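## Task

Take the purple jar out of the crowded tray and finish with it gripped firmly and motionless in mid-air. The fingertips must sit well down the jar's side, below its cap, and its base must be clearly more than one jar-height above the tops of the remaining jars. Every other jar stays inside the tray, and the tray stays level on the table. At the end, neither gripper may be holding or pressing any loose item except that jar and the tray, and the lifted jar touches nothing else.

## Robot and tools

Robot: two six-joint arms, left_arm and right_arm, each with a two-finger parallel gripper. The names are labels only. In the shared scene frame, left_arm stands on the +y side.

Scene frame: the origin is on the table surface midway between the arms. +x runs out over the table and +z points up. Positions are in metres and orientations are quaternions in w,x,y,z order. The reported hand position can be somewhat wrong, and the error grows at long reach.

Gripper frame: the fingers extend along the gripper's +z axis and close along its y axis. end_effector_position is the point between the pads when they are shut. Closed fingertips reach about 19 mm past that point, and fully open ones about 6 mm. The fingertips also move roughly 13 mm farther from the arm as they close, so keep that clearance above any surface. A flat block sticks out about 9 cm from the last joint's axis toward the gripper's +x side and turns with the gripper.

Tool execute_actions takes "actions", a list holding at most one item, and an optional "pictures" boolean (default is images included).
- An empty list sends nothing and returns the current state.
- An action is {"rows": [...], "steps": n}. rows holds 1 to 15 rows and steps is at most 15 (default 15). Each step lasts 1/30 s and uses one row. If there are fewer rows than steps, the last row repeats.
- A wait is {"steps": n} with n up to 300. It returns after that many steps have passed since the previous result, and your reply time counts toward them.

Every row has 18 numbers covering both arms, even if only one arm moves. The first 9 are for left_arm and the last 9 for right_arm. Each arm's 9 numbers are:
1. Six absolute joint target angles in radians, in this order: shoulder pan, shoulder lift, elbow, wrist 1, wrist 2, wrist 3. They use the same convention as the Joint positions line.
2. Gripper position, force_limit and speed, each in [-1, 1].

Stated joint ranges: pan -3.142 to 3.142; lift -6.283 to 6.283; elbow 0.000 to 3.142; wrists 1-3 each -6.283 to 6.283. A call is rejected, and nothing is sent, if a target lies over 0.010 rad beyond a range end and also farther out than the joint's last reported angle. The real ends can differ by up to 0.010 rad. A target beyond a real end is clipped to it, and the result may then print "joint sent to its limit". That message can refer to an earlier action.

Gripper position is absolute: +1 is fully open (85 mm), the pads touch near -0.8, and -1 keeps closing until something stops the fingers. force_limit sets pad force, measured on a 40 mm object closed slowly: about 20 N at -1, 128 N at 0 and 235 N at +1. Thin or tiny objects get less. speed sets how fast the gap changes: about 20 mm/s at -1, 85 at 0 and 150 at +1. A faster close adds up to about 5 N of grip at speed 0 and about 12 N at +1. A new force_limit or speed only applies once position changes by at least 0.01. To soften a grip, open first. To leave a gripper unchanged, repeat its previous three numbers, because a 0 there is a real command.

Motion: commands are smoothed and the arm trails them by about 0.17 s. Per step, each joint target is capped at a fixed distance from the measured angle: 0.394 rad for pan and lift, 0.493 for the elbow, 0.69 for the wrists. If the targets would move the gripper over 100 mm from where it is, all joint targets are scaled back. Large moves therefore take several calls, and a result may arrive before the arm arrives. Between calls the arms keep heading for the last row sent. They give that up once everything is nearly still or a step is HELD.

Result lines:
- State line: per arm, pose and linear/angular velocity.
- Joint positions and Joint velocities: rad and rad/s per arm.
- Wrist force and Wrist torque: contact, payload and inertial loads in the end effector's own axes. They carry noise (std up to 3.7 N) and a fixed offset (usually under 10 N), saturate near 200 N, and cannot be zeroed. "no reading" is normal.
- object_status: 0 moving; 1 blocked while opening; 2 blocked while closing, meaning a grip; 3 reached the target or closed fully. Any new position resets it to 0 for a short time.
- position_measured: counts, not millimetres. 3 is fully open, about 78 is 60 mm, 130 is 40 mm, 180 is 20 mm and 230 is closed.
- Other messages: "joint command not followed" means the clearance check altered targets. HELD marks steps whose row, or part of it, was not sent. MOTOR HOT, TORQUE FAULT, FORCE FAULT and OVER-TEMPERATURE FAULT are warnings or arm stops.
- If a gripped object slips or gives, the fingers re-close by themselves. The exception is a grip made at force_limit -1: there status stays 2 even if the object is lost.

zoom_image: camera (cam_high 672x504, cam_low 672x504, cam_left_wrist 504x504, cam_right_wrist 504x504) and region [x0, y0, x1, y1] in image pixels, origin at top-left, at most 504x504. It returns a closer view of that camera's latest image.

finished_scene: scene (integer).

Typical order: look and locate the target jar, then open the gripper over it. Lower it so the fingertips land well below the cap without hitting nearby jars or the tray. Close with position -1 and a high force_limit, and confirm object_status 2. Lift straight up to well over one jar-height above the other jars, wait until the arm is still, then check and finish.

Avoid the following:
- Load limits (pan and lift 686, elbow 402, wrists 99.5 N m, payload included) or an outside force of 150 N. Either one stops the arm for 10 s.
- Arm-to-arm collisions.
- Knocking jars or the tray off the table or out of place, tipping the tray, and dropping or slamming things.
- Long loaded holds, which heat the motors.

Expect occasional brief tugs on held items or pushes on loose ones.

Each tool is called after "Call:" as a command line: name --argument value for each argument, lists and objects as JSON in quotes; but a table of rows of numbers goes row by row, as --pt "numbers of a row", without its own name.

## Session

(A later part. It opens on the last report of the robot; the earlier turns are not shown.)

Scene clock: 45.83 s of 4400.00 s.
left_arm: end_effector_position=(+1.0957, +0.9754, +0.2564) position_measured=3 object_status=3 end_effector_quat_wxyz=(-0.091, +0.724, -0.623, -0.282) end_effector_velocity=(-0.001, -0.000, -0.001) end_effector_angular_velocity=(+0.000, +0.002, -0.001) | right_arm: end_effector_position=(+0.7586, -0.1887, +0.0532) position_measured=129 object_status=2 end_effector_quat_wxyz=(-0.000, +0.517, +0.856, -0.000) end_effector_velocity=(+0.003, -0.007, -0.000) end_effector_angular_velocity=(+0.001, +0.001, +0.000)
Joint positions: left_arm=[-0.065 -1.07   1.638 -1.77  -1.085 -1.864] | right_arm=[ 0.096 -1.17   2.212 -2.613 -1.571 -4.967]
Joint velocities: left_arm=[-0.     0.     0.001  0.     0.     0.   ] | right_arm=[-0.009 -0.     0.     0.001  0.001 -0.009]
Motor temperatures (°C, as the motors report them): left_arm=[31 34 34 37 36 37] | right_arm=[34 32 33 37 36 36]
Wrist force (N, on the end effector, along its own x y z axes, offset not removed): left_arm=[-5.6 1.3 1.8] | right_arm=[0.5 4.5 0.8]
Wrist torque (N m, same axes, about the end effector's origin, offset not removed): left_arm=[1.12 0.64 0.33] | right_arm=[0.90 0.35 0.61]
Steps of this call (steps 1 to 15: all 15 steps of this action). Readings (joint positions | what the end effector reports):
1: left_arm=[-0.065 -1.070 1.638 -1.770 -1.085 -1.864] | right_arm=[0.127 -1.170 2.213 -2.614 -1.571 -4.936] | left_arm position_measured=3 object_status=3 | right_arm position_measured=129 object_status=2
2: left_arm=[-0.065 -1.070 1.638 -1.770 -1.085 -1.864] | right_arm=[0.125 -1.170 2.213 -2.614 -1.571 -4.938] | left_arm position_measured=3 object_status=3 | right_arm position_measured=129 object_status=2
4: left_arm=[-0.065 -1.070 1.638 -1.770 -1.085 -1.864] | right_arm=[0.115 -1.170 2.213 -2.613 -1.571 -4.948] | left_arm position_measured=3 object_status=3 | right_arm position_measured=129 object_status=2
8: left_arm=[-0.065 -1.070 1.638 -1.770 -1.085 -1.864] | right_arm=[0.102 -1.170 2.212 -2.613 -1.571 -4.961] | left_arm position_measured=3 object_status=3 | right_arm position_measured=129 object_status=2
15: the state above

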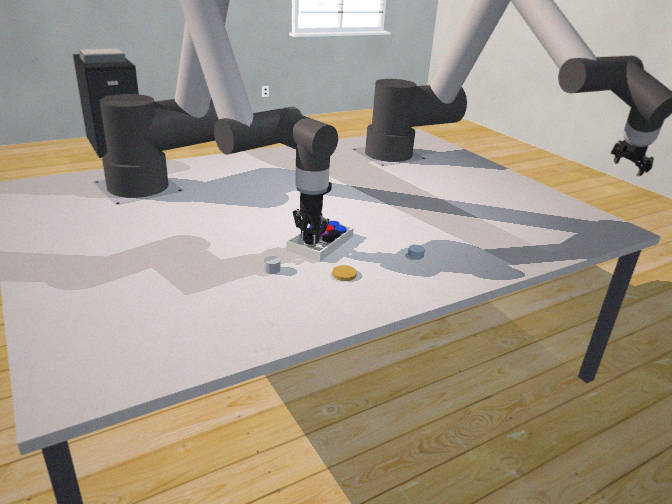

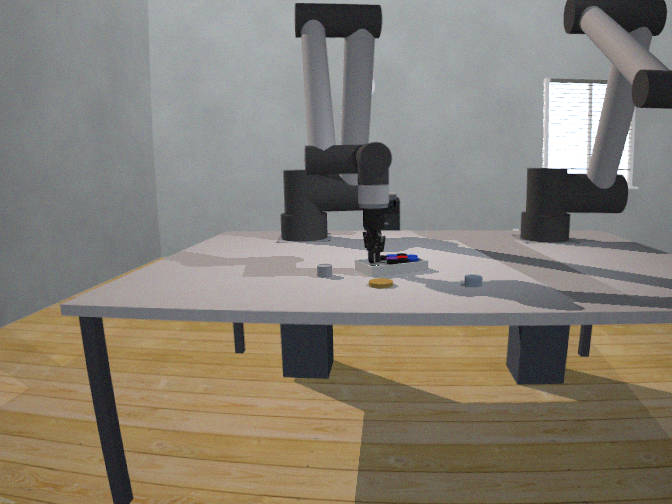

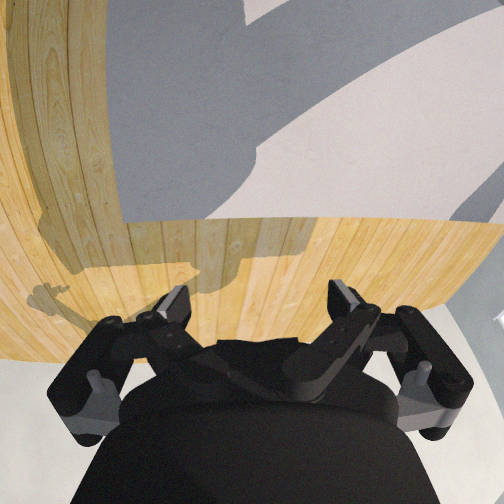

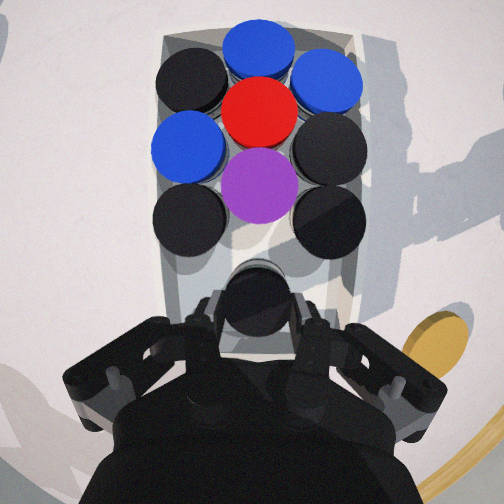

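Call:
execute_actions --actions '[{"rows":[[-0.065,-1.07,1.638,-1.77,-1.085,-1.864,1,0,0,0.086,-1.1692,2.2117,-2.6133,-1.5708,-4.977,-1,-0.9,-0.6]],"steps":12}]' --pictures false

Call:
execute_actions --actions '[{"rows":[[-0.065,-1.07,1.638,-1.77,-1.085,-1.864,1,0,0,0.086,-1.1687,2.2118,-2.6139,-1.5708,-4.977,0.11,-0.9,0]],"steps":9}]' --pictures false

Call:
execute_actions --actions '[{"rows":[[-0.065,-1.07,1.638,-1.77,-1.085,-1.864,1,0,0,0.086,-1.201,2.2028,-2.5726,-1.5708,-4.977,0.11,-0.9,0]],"steps":10}]' --pictures false

Call:
execute_actions --actions '[{"rows":[[-0.065,-1.07,1.638,-1.77,-1.085,-1.864,1,0,0,0.1645,-1.1631,2.1509,-2.5586,-1.5708,-5.349,0.11,-0.9,0]]}]' --pictures false

Call:
execute_actions --actions '[{"steps":10}]'

Call:
zoom_image --camera "cam_low" --region '[360, 235, 430, 280]'

Scene clock: 55.57 s of 4400.00 s.
left_arm: end_effector_position=(+1.0957, +0.9754, +0.2564) position_measured=3 object_status=3 end_effector_quat_wxyz=(-0.091, +0.724, -0.623, -0.282) end_effector_velocity=(+0.000, +0.000, -0.000) end_effector_angular_velocity=(-0.000, -0.000, +0.000) | right_arm: end_effector_position=(+0.7628, -0.1961, +0.0530) position_measured=129 object_status=2 end_effector_quat_wxyz=(-0.000, +0.517, +0.856, -0.000) end_effector_velocity=(+0.003, -0.005, -0.000) end_effector_angular_velocity=(-0.001, -0.000, +0.000)
Joint positions: left_arm=[-0.065 -1.07   1.638 -1.77  -1.085 -1.864] | right_arm=[ 0.087 -1.169  2.212 -2.613 -1.571 -4.976]
Joint velocities: left_arm=[ 0.  0. -0. -0. -0.  0.] | right_arm=[-0.005  0.001 -0.001 -0.    -0.001 -0.006]
Motor temperatures (°C, as the motors report them): left_arm=[31 34 34 37 36 37] | right_arm=[34 32 33 37 36 36]
Wrist force (N, on the end effector, along its own x y z axes, offset not removed): left_arm=[-8.6 1.2 3.0] | right_arm=[-1.5 5.1 1.4]
Wrist torque (N m, same axes, about the end effector's origin, offset not removed): left_arm=[1.07 1.22 0.40] | right_arm=[0.94 0.72 0.51]
Steps of this call (steps 1 to 15: the robot went on to your last target; steps 16 to 90: nothing new was sent; then 6.33 s passed at rest; steps 91 to 102: all 12 steps of this action). Readings (joint positions | what the end effector reports):
91: left_arm=[-0.065 -1.070 1.638 -1.770 -1.085 -1.864] | right_arm=[0.095 -1.170 2.212 -2.613 -1.571 -4.968] | left_arm position_measured=3 object_status=3 | right_arm position_measured=129 object_status=2
92: left_arm=[-0.065 -1.070 1.638 -1.770 -1.085 -1.864] | right_arm=[0.094 -1.170 2.212 -2.613 -1.571 -4.969] | left_arm position_measured=3 object_status=3 | right_arm position_measured=129 object_status=2
94: left_arm=[-0.065 -1.070 1.638 -1.770 -1.085 -1.864] | right_arm=[0.091 -1.170 2.212 -2.613 -1.571 -4.972] | left_arm position_measured=3 object_status=3 | right_arm position_measured=129 object_status=2
98: left_arm=[-0.065 -1.070 1.638 -1.770 -1.085 -1.864] | right_arm=[0.088 -1.170 2.212 -2.613 -1.571 -4.975] | left_arm position_measured=3 object_status=3 | right_arm position_measured=129 object_status=2
102: the state above

Scene clock: 55.87 s of 4400.00 s.
left_arm: end_effector_position=(+1.0957, +0.9754, +0.2564) position_measured=3 object_status=3 end_effector_quat_wxyz=(-0.091, +0.724, -0.623, -0.282) end_effector_velocity=(-0.001, -0.000, -0.001) end_effector_angular_velocity=(-0.000, +0.001, -0.001) | right_arm: end_effector_position=(+0.7631, -0.1966, +0.0526) position_measured=115 object_status=0 end_effector_quat_wxyz=(+0.000, +0.517, +0.856, +0.000) end_effector_velocity=(+0.000, -0.001, -0.001) end_effector_angular_velocity=(-0.001, +0.001, +0.002)
Joint positions: left_arm=[-0.065 -1.07   1.638 -1.77  -1.085 -1.864] | right_arm=[ 0.086 -1.169  2.212 -2.614 -1.571 -4.977]
Joint velocities: left_arm=[-0.    -0.     0.002 -0.    -0.     0.   ] | right_arm=[-0.001  0.001  0.    -0.    -0.001 -0.002]
Motor temperatures (°C, as the motors report them): left_arm=[31 34 34 37 36 37] | right_arm=[34 32 33 37 36 36]
Wrist force (N, on the end effector, along its own x y z axes, offset not removed): left_arm=[-10.5 6.7 5.6] | right_arm=[0.7 3.4 0.2]
Wrist torque (N m, same axes, about the end effector's origin, offset not removed): left_arm=[2.05 1.61 0.28] | right_arm=[0.71 0.34 0.65]
Steps of this call (steps 1 to 9: all 9 steps of this action). Readings (joint positions | what the end effector reports):
1: left_arm=[-0.065 -1.070 1.638 -1.770 -1.085 -1.864] | right_arm=[0.087 -1.169 2.212 -2.613 -1.571 -4.976] | left_arm position_measured=3 object_status=3 | right_arm position_measured=129 object_status=0
2: left_arm=[-0.065 -1.070 1.638 -1.770 -1.085 -1.864] | right_arm=[0.086 -1.169 2.212 -2.613 -1.571 -4.977] | left_arm position_measured=3 object_status=3 | right_arm position_measured=129 object_status=0
4: left_arm=[-0.065 -1.070 1.638 -1.770 -1.085 -1.864] | right_arm=[0.086 -1.169 2.212 -2.613 -1.571 -4.977] | left_arm position_measured=3 object_status=3 | right_arm position_measured=122 object_status=0
8: left_arm=[-0.065 -1.070 1.638 -1.770 -1.085 -1.864] | right_arm=[0.086 -1.169 2.212 -2.614 -1.571 -4.977] | left_arm position_measured=3 object_status=3 | right_arm position_measured=115 object_status=0
9: the state above

Scene clock: 56.20 s of 4400.00 s.
left_arm: end_effector_position=(+1.0957, +0.9754, +0.2564) position_measured=3 object_status=3 end_effector_quat_wxyz=(-0.091, +0.724, -0.623, -0.282) end_effector_velocity=(+0.000, +0.000, +0.000) end_effector_angular_velocity=(-0.000, -0.000, +0.000) | right_arm: end_effector_position=(+0.7631, -0.1966, +0.0753) position_measured=115 object_status=3 end_effector_quat_wxyz=(+0.000, +0.517, +0.856, +0.000) end_effector_velocity=(-0.001, -0.000, +0.026) end_effector_angular_velocity=(-0.001, +0.002, -0.001)
Joint positions: left_arm=[-0.065 -1.07   1.638 -1.77  -1.085 -1.864] | right_arm=[ 0.086 -1.197  2.204 -2.578 -1.571 -4.977]
Joint velocities: left_arm=[ 0.     0.    -0.001 -0.    -0.     0.   ] | right_arm=[-0.    -0.033 -0.009  0.044 -0.     0.001]
Motor temperatures (°C, as the motors report them): left_arm=[31 34 34 37 36 37] | right_arm=[34 32 33 37 36 36]
Wrist force (N, on the end effector, along its own x y z axes, offset not removed): left_arm=[-11.0 5.3 11.5] | right_arm=[1.2 4.0 -0.6]
Wrist torque (N m, same axes, about the end effector's origin, offset not removed): left_arm=[1.75 1.71 0.37] | right_arm=[0.82 0.18 0.56]
Steps of this call (steps 1 to 10: all 10 steps of this action). Readings (joint positions | what the end effector reports):
1: left_arm=[-0.065 -1.070 1.638 -1.770 -1.085 -1.864] | right_arm=[0.086 -1.169 2.212 -2.614 -1.571 -4.977] | left_arm position_measured=3 object_status=3 | right_arm position_measured=115 object_status=0
2: left_arm=[-0.065 -1.070 1.638 -1.770 -1.085 -1.864] | right_arm=[0.086 -1.170 2.211 -2.612 -1.571 -4.977] | left_arm position_measured=3 object_status=3 | right_arm position_measured=115 object_status=0
4: left_arm=[-0.065 -1.070 1.638 -1.770 -1.085 -1.864] | right_arm=[0.086 -1.181 2.208 -2.598 -1.571 -4.977] | left_arm position_measured=3 object_status=3 | right_arm position_measured=115 object_status=0
8: left_arm=[-0.065 -1.070 1.638 -1.770 -1.085 -1.864] | right_arm=[0.086 -1.194 2.205 -2.582 -1.571 -4.977] | left_arm position_measured=3 object_status=3 | right_arm position_measured=115 object_status=3
10: the state above

Scene clock: 56.70 s of 4400.00 s.
left_arm: end_effector_position=(+1.0957, +0.9754, +0.2564) position_measured=3 object_status=3 end_effector_quat_wxyz=(-0.091, +0.724, -0.623, -0.282) end_effector_velocity=(-0.001, -0.001, -0.002) end_effector_angular_velocity=(+0.000, +0.002, -0.001) | right_arm: end_effector_position=(+0.7675, -0.1266, +0.0720) position_measured=115 object_status=3 end_effector_quat_wxyz=(+0.000, +0.324, +0.946, -0.000) end_effector_velocity=(-0.002, +0.021, -0.003) end_effector_angular_velocity=(+0.000, +0.003, +0.184)
Joint positions: left_arm=[-0.065 -1.07   1.638 -1.77  -1.085 -1.864] | right_arm=[ 0.162 -1.164  2.153 -2.559 -1.571 -5.328]
Joint velocities: left_arm=[-0.001  0.     0.002  0.     0.     0.   ] | right_arm=[ 0.023  0.01  -0.012  0.006  0.001 -0.161]
Motor temperatures (°C, as the motors report them): left_arm=[31 34 34 37 36 37] | right_arm=[34 32 33 37 36 36]
Wrist force (N, on the end effector, along its own x y z axes, offset not removed): left_arm=[-13.0 4.9 2.0] | right_arm=[3.0 1.9 2.2]
Wrist torque (N m, same axes, about the end effector's origin, offset not removed): left_arm=[1.69 2.27 0.39] | right_arm=[0.42 -0.09 0.48]
Steps of this call (steps 1 to 15: all 15 steps of this action). Readings (joint positions | what the end effector reports):
1: left_arm=[-0.065 -1.070 1.638 -1.770 -1.085 -1.864] | right_arm=[0.086 -1.198 2.204 -2.577 -1.571 -4.977] | left_arm position_measured=3 object_status=3 | right_arm position_measured=115 object_status=3
2: left_arm=[-0.065 -1.070 1.638 -1.770 -1.085 -1.864] | right_arm=[0.088 -1.197 2.201 -2.575 -1.571 -4.979] | left_arm position_measured=3 object_status=3 | right_arm position_measured=115 object_status=3
4: left_arm=[-0.065 -1.070 1.638 -1.770 -1.085 -1.864] | right_arm=[0.113 -1.185 2.184 -2.569 -1.571 -5.025] | left_arm position_measured=3 object_status=3 | right_arm position_measured=115 object_status=3
8: left_arm=[-0.065 -1.070 1.638 -1.770 -1.085 -1.864] | right_arm=[0.146 -1.171 2.162 -2.562 -1.571 -5.219] | left_arm position_measured=3 object_status=3 | right_arm position_measured=115 object_status=3
15: the state above

Scene clock: 57.03 s of 4400.00 s.
left_arm: end_effector_position=(+1.0957, +0.9754, +0.2564) position_measured=3 object_status=3 end_effector_quat_wxyz=(-0.091, +0.724, -0.623, -0.282) end_effector_velocity=(+0.000, -0.001, +0.000) end_effector_angular_velocity=(-0.000, -0.000, -0.001) | right_arm: end_effector_position=(+0.7675, -0.1240, +0.0719) position_measured=115 object_status=3 end_effector_quat_wxyz=(+0.000, +0.313, +0.950, -0.000) end_effector_velocity=(-0.002, +0.001, -0.001) end_effector_angular_velocity=(-0.001, +0.001, +0.013)
Joint positions: left_arm=[-0.065 -1.07   1.638 -1.77  -1.085 -1.864] | right_arm=[ 0.164 -1.163  2.151 -2.559 -1.571 -5.348]
Joint velocities: left_arm=[-0.001 -0.    -0.     0.    -0.     0.   ] | right_arm=[ 0.002  0.001  0.     0.    -0.    -0.011]
Motor temperatures (°C, as the motors report them): left_arm=[31 34 34 37 36 37] | right_arm=[34 32 33 37 36 36]
Wrist force (N, on the end effector, along its own x y z axes, offset not removed): left_arm=[-9.3 3.0 7.2] | right_arm=[0.1 1.8 5.2]
Wrist torque (N m, same axes, about the end effector's origin, offset not removed): left_arm=[1.38 1.53 0.30] | right_arm=[0.46 0.45 0.63]
Steps of this call (steps 1 to 10: the robot went on to your last target). Readings (joint positions | what the end effector reports):
1: left_arm=[-0.065 -1.070 1.638 -1.770 -1.085 -1.864] | right_arm=[0.162 -1.164 2.152 -2.559 -1.571 -5.333] | left_arm position_measured=3 object_status=3 | right_arm position_measured=115 object_status=3
2: left_arm=[-0.065 -1.070 1.638 -1.770 -1.085 -1.864] | right_arm=[0.163 -1.164 2.152 -2.559 -1.571 -5.337] | left_arm position_measured=3 object_status=3 | right_arm position_measured=115 object_status=3
4: left_arm=[-0.065 -1.070 1.638 -1.770 -1.085 -1.864] | right_arm=[0.163 -1.164 2.152 -2.559 -1.571 -5.342] | left_arm position_measured=3 object_status=3 | right_arm position_measured=115 object_status=3
8: left_arm=[-0.065 -1.070 1.638 -1.770 -1.085 -1.864] | right_arm=[0.164 -1.163 2.151 -2.559 -1.571 -5.346] | left_arm position_measured=3 object_status=3 | right_arm position_measured=115 object_status=3
10: the state above

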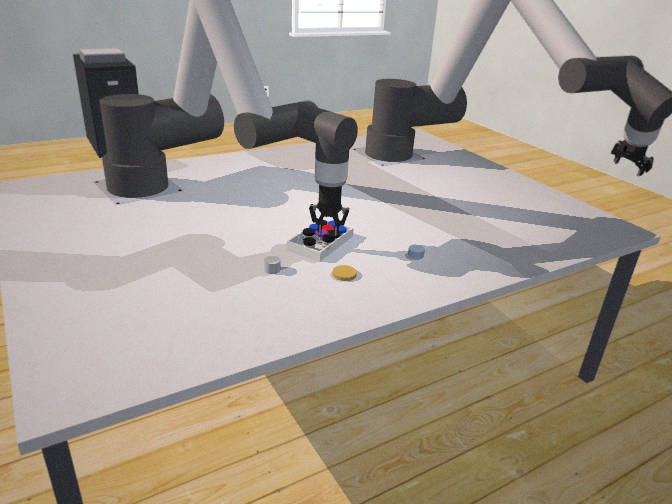

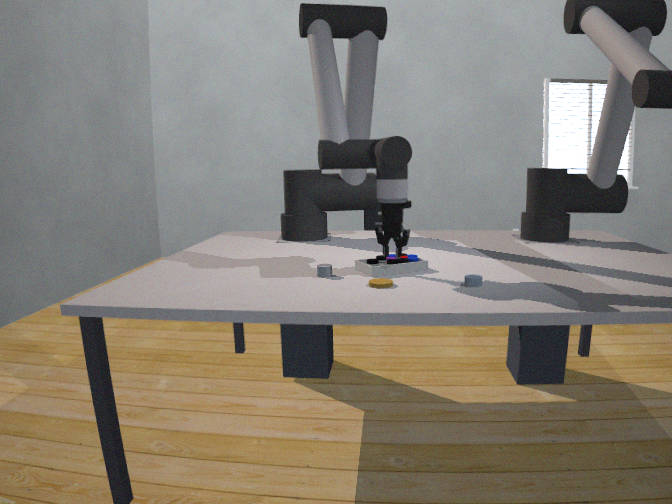

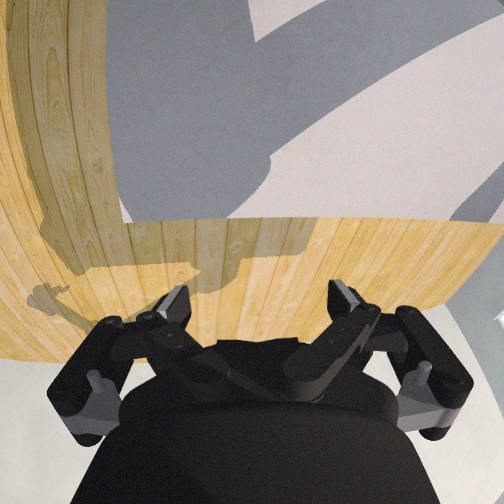

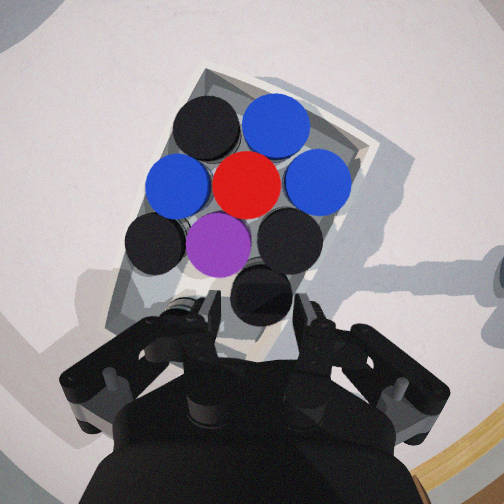

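Region (360, 235, 430, 280) of cam_low's 672x504 image, scaled by 7.200, with more detail than that image has; it fills the top 324 rows of this view, and the rest is white.

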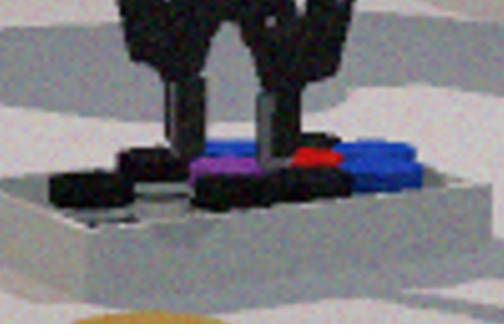

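Call:
execute_actions --actions '[{"rows":[[-0.065,-1.07,1.638,-1.77,-1.085,-1.864,1,0,0,0.1682,-1.1615,2.1479,-2.5572,-1.5708,-5.345,0.11,-0.9,0]],"steps":8}]' --pictures false

Call:
execute_actions --actions '[{"rows":[[-0.065,-1.07,1.638,-1.77,-1.085,-1.864,1,0,0,0.1682,-1.151,2.1509,-2.5707,-1.5708,-5.345,0.11,-0.9,0]]}]'

Call:
zoom_image --camera "cam_low" --region '[360, 235, 430, 280]'

Scene clock: 62.80 s of 4400.00 s.
left_arm: end_effector_position=(+1.0957, +0.9754, +0.2564) position_measured=3 object_status=3 end_effector_quat_wxyz=(-0.091, +0.724, -0.623, -0.282) end_effector_velocity=(+0.001, -0.000, +0.001) end_effector_angular_velocity=(+0.000, -0.001, +0.000) | right_arm: end_effector_position=(+0.7677, -0.1209, +0.0719) position_measured=115 object_status=3 end_effector_quat_wxyz=(+0.000, +0.313, +0.950, +0.000) end_effector_velocity=(+0.002, +0.006, +0.001) end_effector_angular_velocity=(-0.001, -0.002, -0.004)
Joint positions: left_arm=[-0.065 -1.07   1.638 -1.77  -1.085 -1.864] | right_arm=[ 0.167 -1.162  2.149 -2.557 -1.571 -5.346]
Joint velocities: left_arm=[-0.     0.    -0.001  0.    -0.    -0.001] | right_arm=[ 0.006  0.003 -0.006  0.001 -0.001  0.01 ]
Motor temperatures (°C, as the motors report them): left_arm=[31 34 34 37 36 37] | right_arm=[34 32 33 37 36 36]
Wrist force (N, on the end effector, along its own x y z axes, offset not removed): left_arm=[-8.6 10.5 2.7] | right_arm=[-3.8 2.2 2.2]
Wrist torque (N m, same axes, about the end effector's origin, offset not removed): left_arm=[2.73 1.37 0.23] | right_arm=[0.41 1.26 0.62]
Steps of this call (steps 1 to 30: the robot went on to your last target; steps 31 to 90: nothing new was sent; then 2.50 s passed at rest; steps 91 to 98: all 8 steps of this action). Readings (joint positions | what the end effector reports):
91: left_arm=[-0.065 -1.070 1.638 -1.770 -1.085 -1.864] | right_arm=[0.165 -1.163 2.151 -2.559 -1.571 -5.349] | left_arm position_measured=3 object_status=3 | right_arm position_measured=115 object_status=3
92: left_arm=[-0.065 -1.070 1.638 -1.770 -1.085 -1.864] | right_arm=[0.165 -1.163 2.151 -2.558 -1.571 -5.349] | left_arm position_measured=3 object_status=3 | right_arm position_measured=115 object_status=3
94: left_arm=[-0.065 -1.070 1.638 -1.770 -1.085 -1.864] | right_arm=[0.166 -1.162 2.150 -2.558 -1.571 -5.348] | left_arm position_measured=3 object_status=3 | right_arm position_measured=115 object_status=3
98: the state above

Scene clock: 63.30 s of 4400.00 s.
left_arm: end_effector_position=(+1.0957, +0.9754, +0.2564) position_measured=3 object_status=3 end_effector_quat_wxyz=(-0.091, +0.724, -0.623, -0.282) end_effector_velocity=(+0.001, -0.001, +0.001) end_effector_angular_velocity=(+0.000, -0.001, -0.000) | right_arm: end_effector_position=(+0.7679, -0.1202, +0.0632) position_measured=115 object_status=3 end_effector_quat_wxyz=(+0.000, +0.313, +0.950, +0.000) end_effector_velocity=(-0.000, +0.000, -0.002) end_effector_angular_velocity=(+0.000, +0.001, +0.000)
Joint positions: left_arm=[-0.065 -1.07   1.638 -1.77  -1.085 -1.864] | right_arm=[ 0.168 -1.151  2.151 -2.57  -1.571 -5.345]
Joint velocities: left_arm=[-0.001  0.    -0.001 -0.     0.    -0.   ] | right_arm=[ 0.     0.003  0.    -0.002  0.001  0.   ]
Motor temperatures (°C, as the motors report them): left_arm=[31 34 34 37 36 37] | right_arm=[34 32 33 37 36 36]
Wrist force (N, on the end effector, along its own x y z axes, offset not removed): left_arm=[-6.9 3.7 3.6] | right_arm=[1.5 3.2 0.7]
Wrist torque (N m, same axes, about the end effector's origin, offset not removed): left_arm=[1.44 1.08 0.36] | right_arm=[0.72 0.23 0.64]
Steps of this call (steps 1 to 15: all 15 steps of this action). Readings (joint positions | what the end effector reports):
1: left_arm=[-0.065 -1.070 1.638 -1.770 -1.085 -1.864] | right_arm=[0.168 -1.162 2.148 -2.557 -1.571 -5.346] | left_arm position_measured=3 object_status=3 | right_arm position_measured=115 object_status=3
2: left_arm=[-0.065 -1.070 1.638 -1.770 -1.085 -1.864] | right_arm=[0.168 -1.161 2.148 -2.558 -1.571 -5.346] | left_arm position_measured=3 object_status=3 | right_arm position_measured=115 object_status=3
4: left_arm=[-0.065 -1.070 1.638 -1.770 -1.085 -1.864] | right_arm=[0.168 -1.157 2.149 -2.562 -1.571 -5.345] | left_arm position_measured=3 object_status=3 | right_arm position_measured=115 object_status=3
8: left_arm=[-0.065 -1.070 1.638 -1.770 -1.085 -1.864] | right_arm=[0.168 -1.153 2.150 -2.568 -1.571 -5.345] | left_arm position_measured=3 object_status=3 | right_arm position_measured=115 object_status=3
15: the state above

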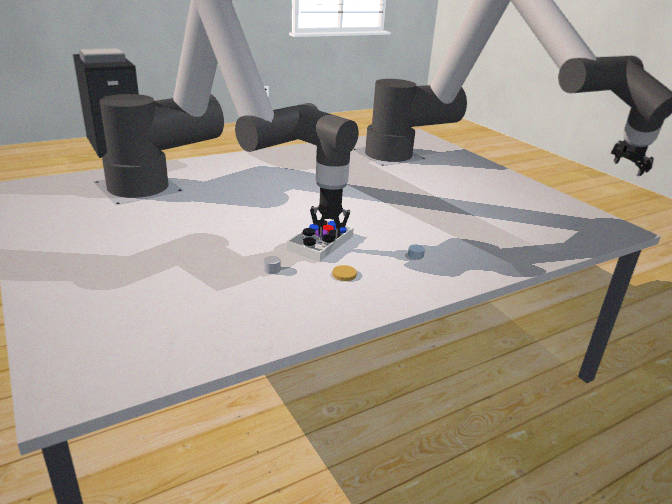

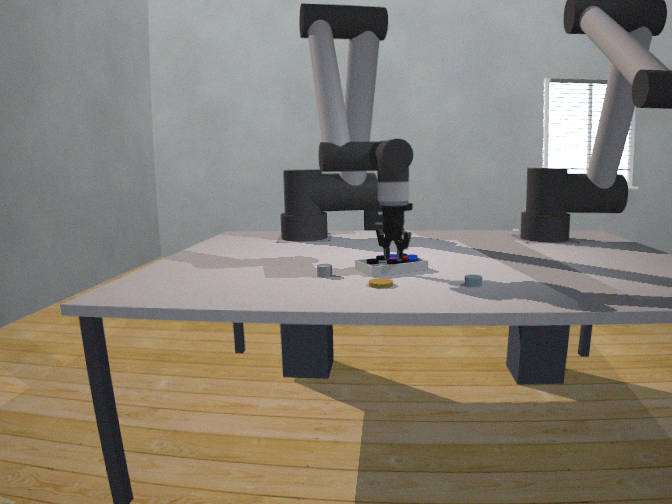

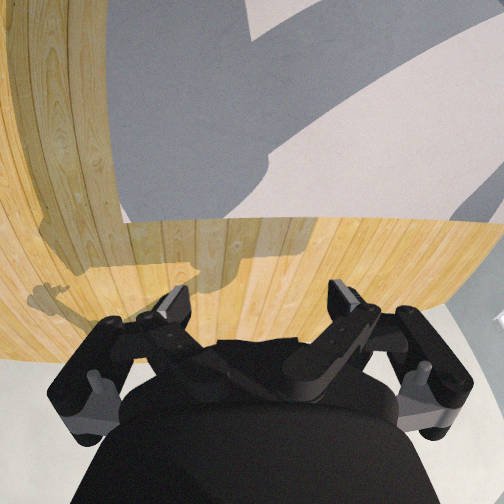

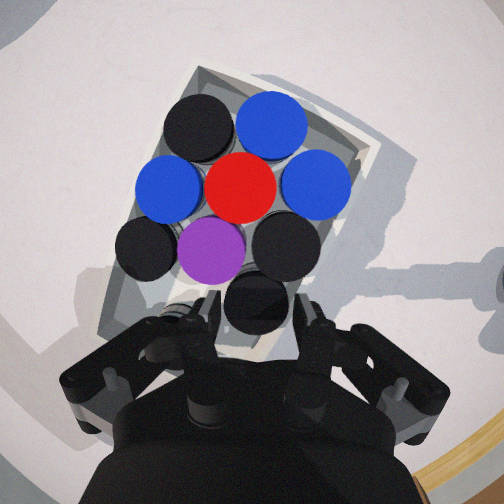

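Region (360, 235, 430, 280) of cam_low's 672x504 image, scaled by 7.200, with more detail than that image has; it fills the top 324 rows of this view, and the rest is white.

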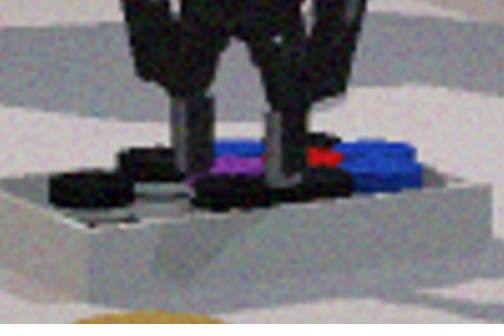

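Call:
execute_actions --actions '[{"rows":[[-0.065,-1.07,1.638,-1.77,-1.085,-1.864,1,0,0,0.168,-1.1466,2.1532,-2.5774,-1.5708,-5.345,0.11,-0.9,0]],"steps":12}]' --pictures false

Call:
execute_actions --actions '[{"rows":[[-0.065,-1.07,1.638,-1.77,-1.085,-1.864,1,0,0,0.168,-1.1466,2.1532,-2.5774,-1.5708,-5.345,-1,-0.9,-0.6]]}]' --pictures false

Scene clock: 67.50 s of 4400.00 s.
left_arm: end_effector_position=(+1.0957, +0.9754, +0.2564) position_measured=3 object_status=3 end_effector_quat_wxyz=(-0.091, +0.724, -0.623, -0.282) end_effector_velocity=(-0.001, -0.001, -0.000) end_effector_angular_velocity=(+0.000, +0.001, -0.001) | right_arm: end_effector_position=(+0.7673, -0.1204, +0.0590) position_measured=115 object_status=3 end_effector_quat_wxyz=(-0.000, +0.313, +0.950, -0.000) end_effector_velocity=(+0.000, -0.001, -0.002) end_effector_angular_velocity=(-0.002, -0.001, +0.001)
Joint positions: left_arm=[-0.065 -1.07   1.638 -1.77  -1.085 -1.864] | right_arm=[ 0.168 -1.147  2.153 -2.577 -1.571 -5.345]
Joint velocities: left_arm=[-0.001 -0.     0.001 -0.     0.     0.   ] | right_arm=[-0.     0.003  0.001 -0.004 -0.002 -0.001]
Motor temperatures (°C, as the motors report them): left_arm=[31 34 34 37 36 37] | right_arm=[34 32 33 37 36 36]
Wrist force (N, on the end effector, along its own x y z axes, offset not removed): left_arm=[-11.5 2.4 1.9] | right_arm=[0.5 3.2 1.9]
Wrist torque (N m, same axes, about the end effector's origin, offset not removed): left_arm=[1.14 1.77 0.22] | right_arm=[0.63 0.44 0.53]
Steps of this call (steps 1 to 15: the robot went on to your last target; steps 16 to 90: nothing new was sent; then 0.80 s passed at rest; steps 91 to 102: all 12 steps of this action). Readings (joint positions | what the end effector reports):
91: left_arm=[-0.065 -1.070 1.638 -1.770 -1.085 -1.864] | right_arm=[0.168 -1.151 2.151 -2.571 -1.571 -5.345] | left_arm position_measured=3 object_status=3 | right_arm position_measured=115 object_status=3
92: left_arm=[-0.065 -1.070 1.638 -1.770 -1.085 -1.864] | right_arm=[0.168 -1.151 2.151 -2.571 -1.571 -5.345] | left_arm position_measured=3 object_status=3 | right_arm position_measured=115 object_status=3
94: left_arm=[-0.065 -1.070 1.638 -1.770 -1.085 -1.864] | right_arm=[0.168 -1.149 2.152 -2.573 -1.571 -5.345] | left_arm position_measured=3 object_status=3 | right_arm position_measured=115 object_status=3
98: left_arm=[-0.065 -1.070 1.638 -1.770 -1.085 -1.864] | right_arm=[0.168 -1.148 2.153 -2.576 -1.571 -5.345] | left_arm position_measured=3 object_status=3 | right_arm position_measured=115 object_status=3
102: the state above

Scene clock: 68.00 s of 4400.00 s.
left_arm: end_effector_position=(+1.0957, +0.9754, +0.2564) position_measured=3 object_status=3 end_effector_quat_wxyz=(-0.091, +0.724, -0.623, -0.282) end_effector_velocity=(-0.002, +0.001, -0.002) end_effector_angular_velocity=(-0.000, +0.003, +0.002) | right_arm: end_effector_position=(+0.7673, -0.1205, +0.0587) position_measured=132 object_status=2 end_effector_quat_wxyz=(+0.000, +0.313, +0.950, +0.000) end_effector_velocity=(+0.000, -0.000, +0.000) end_effector_angular_velocity=(-0.001, -0.000, -0.000)
Joint positions: left_arm=[-0.065 -1.07   1.638 -1.77  -1.085 -1.864] | right_arm=[ 0.168 -1.147  2.153 -2.577 -1.571 -5.345]
Joint velocities: left_arm=[ 0.001  0.001  0.001  0.001 -0.    -0.   ] | right_arm=[ 0.     0.    -0.     0.    -0.001  0.   ]
Motor temperatures (°C, as the motors report them): left_arm=[31 34 34 37 36 37] | right_arm=[34 32 33 37 36 36]
Wrist force (N, on the end effector, along its own x y z axes, offset not removed): left_arm=[-13.7 3.8 2.3] | right_arm=[2.3 -2.7 -15.6]
Wrist torque (N m, same axes, about the end effector's origin, offset not removed): left_arm=[1.30 2.36 0.34] | right_arm=[0.53 0.49 0.59]
Steps of this call (steps 1 to 15: all 15 steps of this action). Readings (joint positions | what the end effector reports):
1: left_arm=[-0.065 -1.070 1.638 -1.770 -1.085 -1.864] | right_arm=[0.168 -1.147 2.153 -2.577 -1.571 -5.345] | left_arm position_measured=3 object_status=3 | right_arm position_measured=115 object_status=0
2: left_arm=[-0.065 -1.070 1.638 -1.770 -1.085 -1.864] | right_arm=[0.168 -1.147 2.153 -2.577 -1.571 -5.345] | left_arm position_measured=3 object_status=3 | right_arm position_measured=115 object_status=0
4: left_arm=[-0.065 -1.070 1.638 -1.770 -1.085 -1.864] | right_arm=[0.168 -1.147 2.153 -2.577 -1.571 -5.345] | left_arm position_measured=3 object_status=3 | right_arm position_measured=119 object_status=0
8: left_arm=[-0.065 -1.070 1.638 -1.770 -1.085 -1.864] | right_arm=[0.168 -1.147 2.153 -2.577 -1.571 -5.345] | left_arm position_measured=3 object_status=3 | right_arm position_measured=132 object_status=0
15: the state above


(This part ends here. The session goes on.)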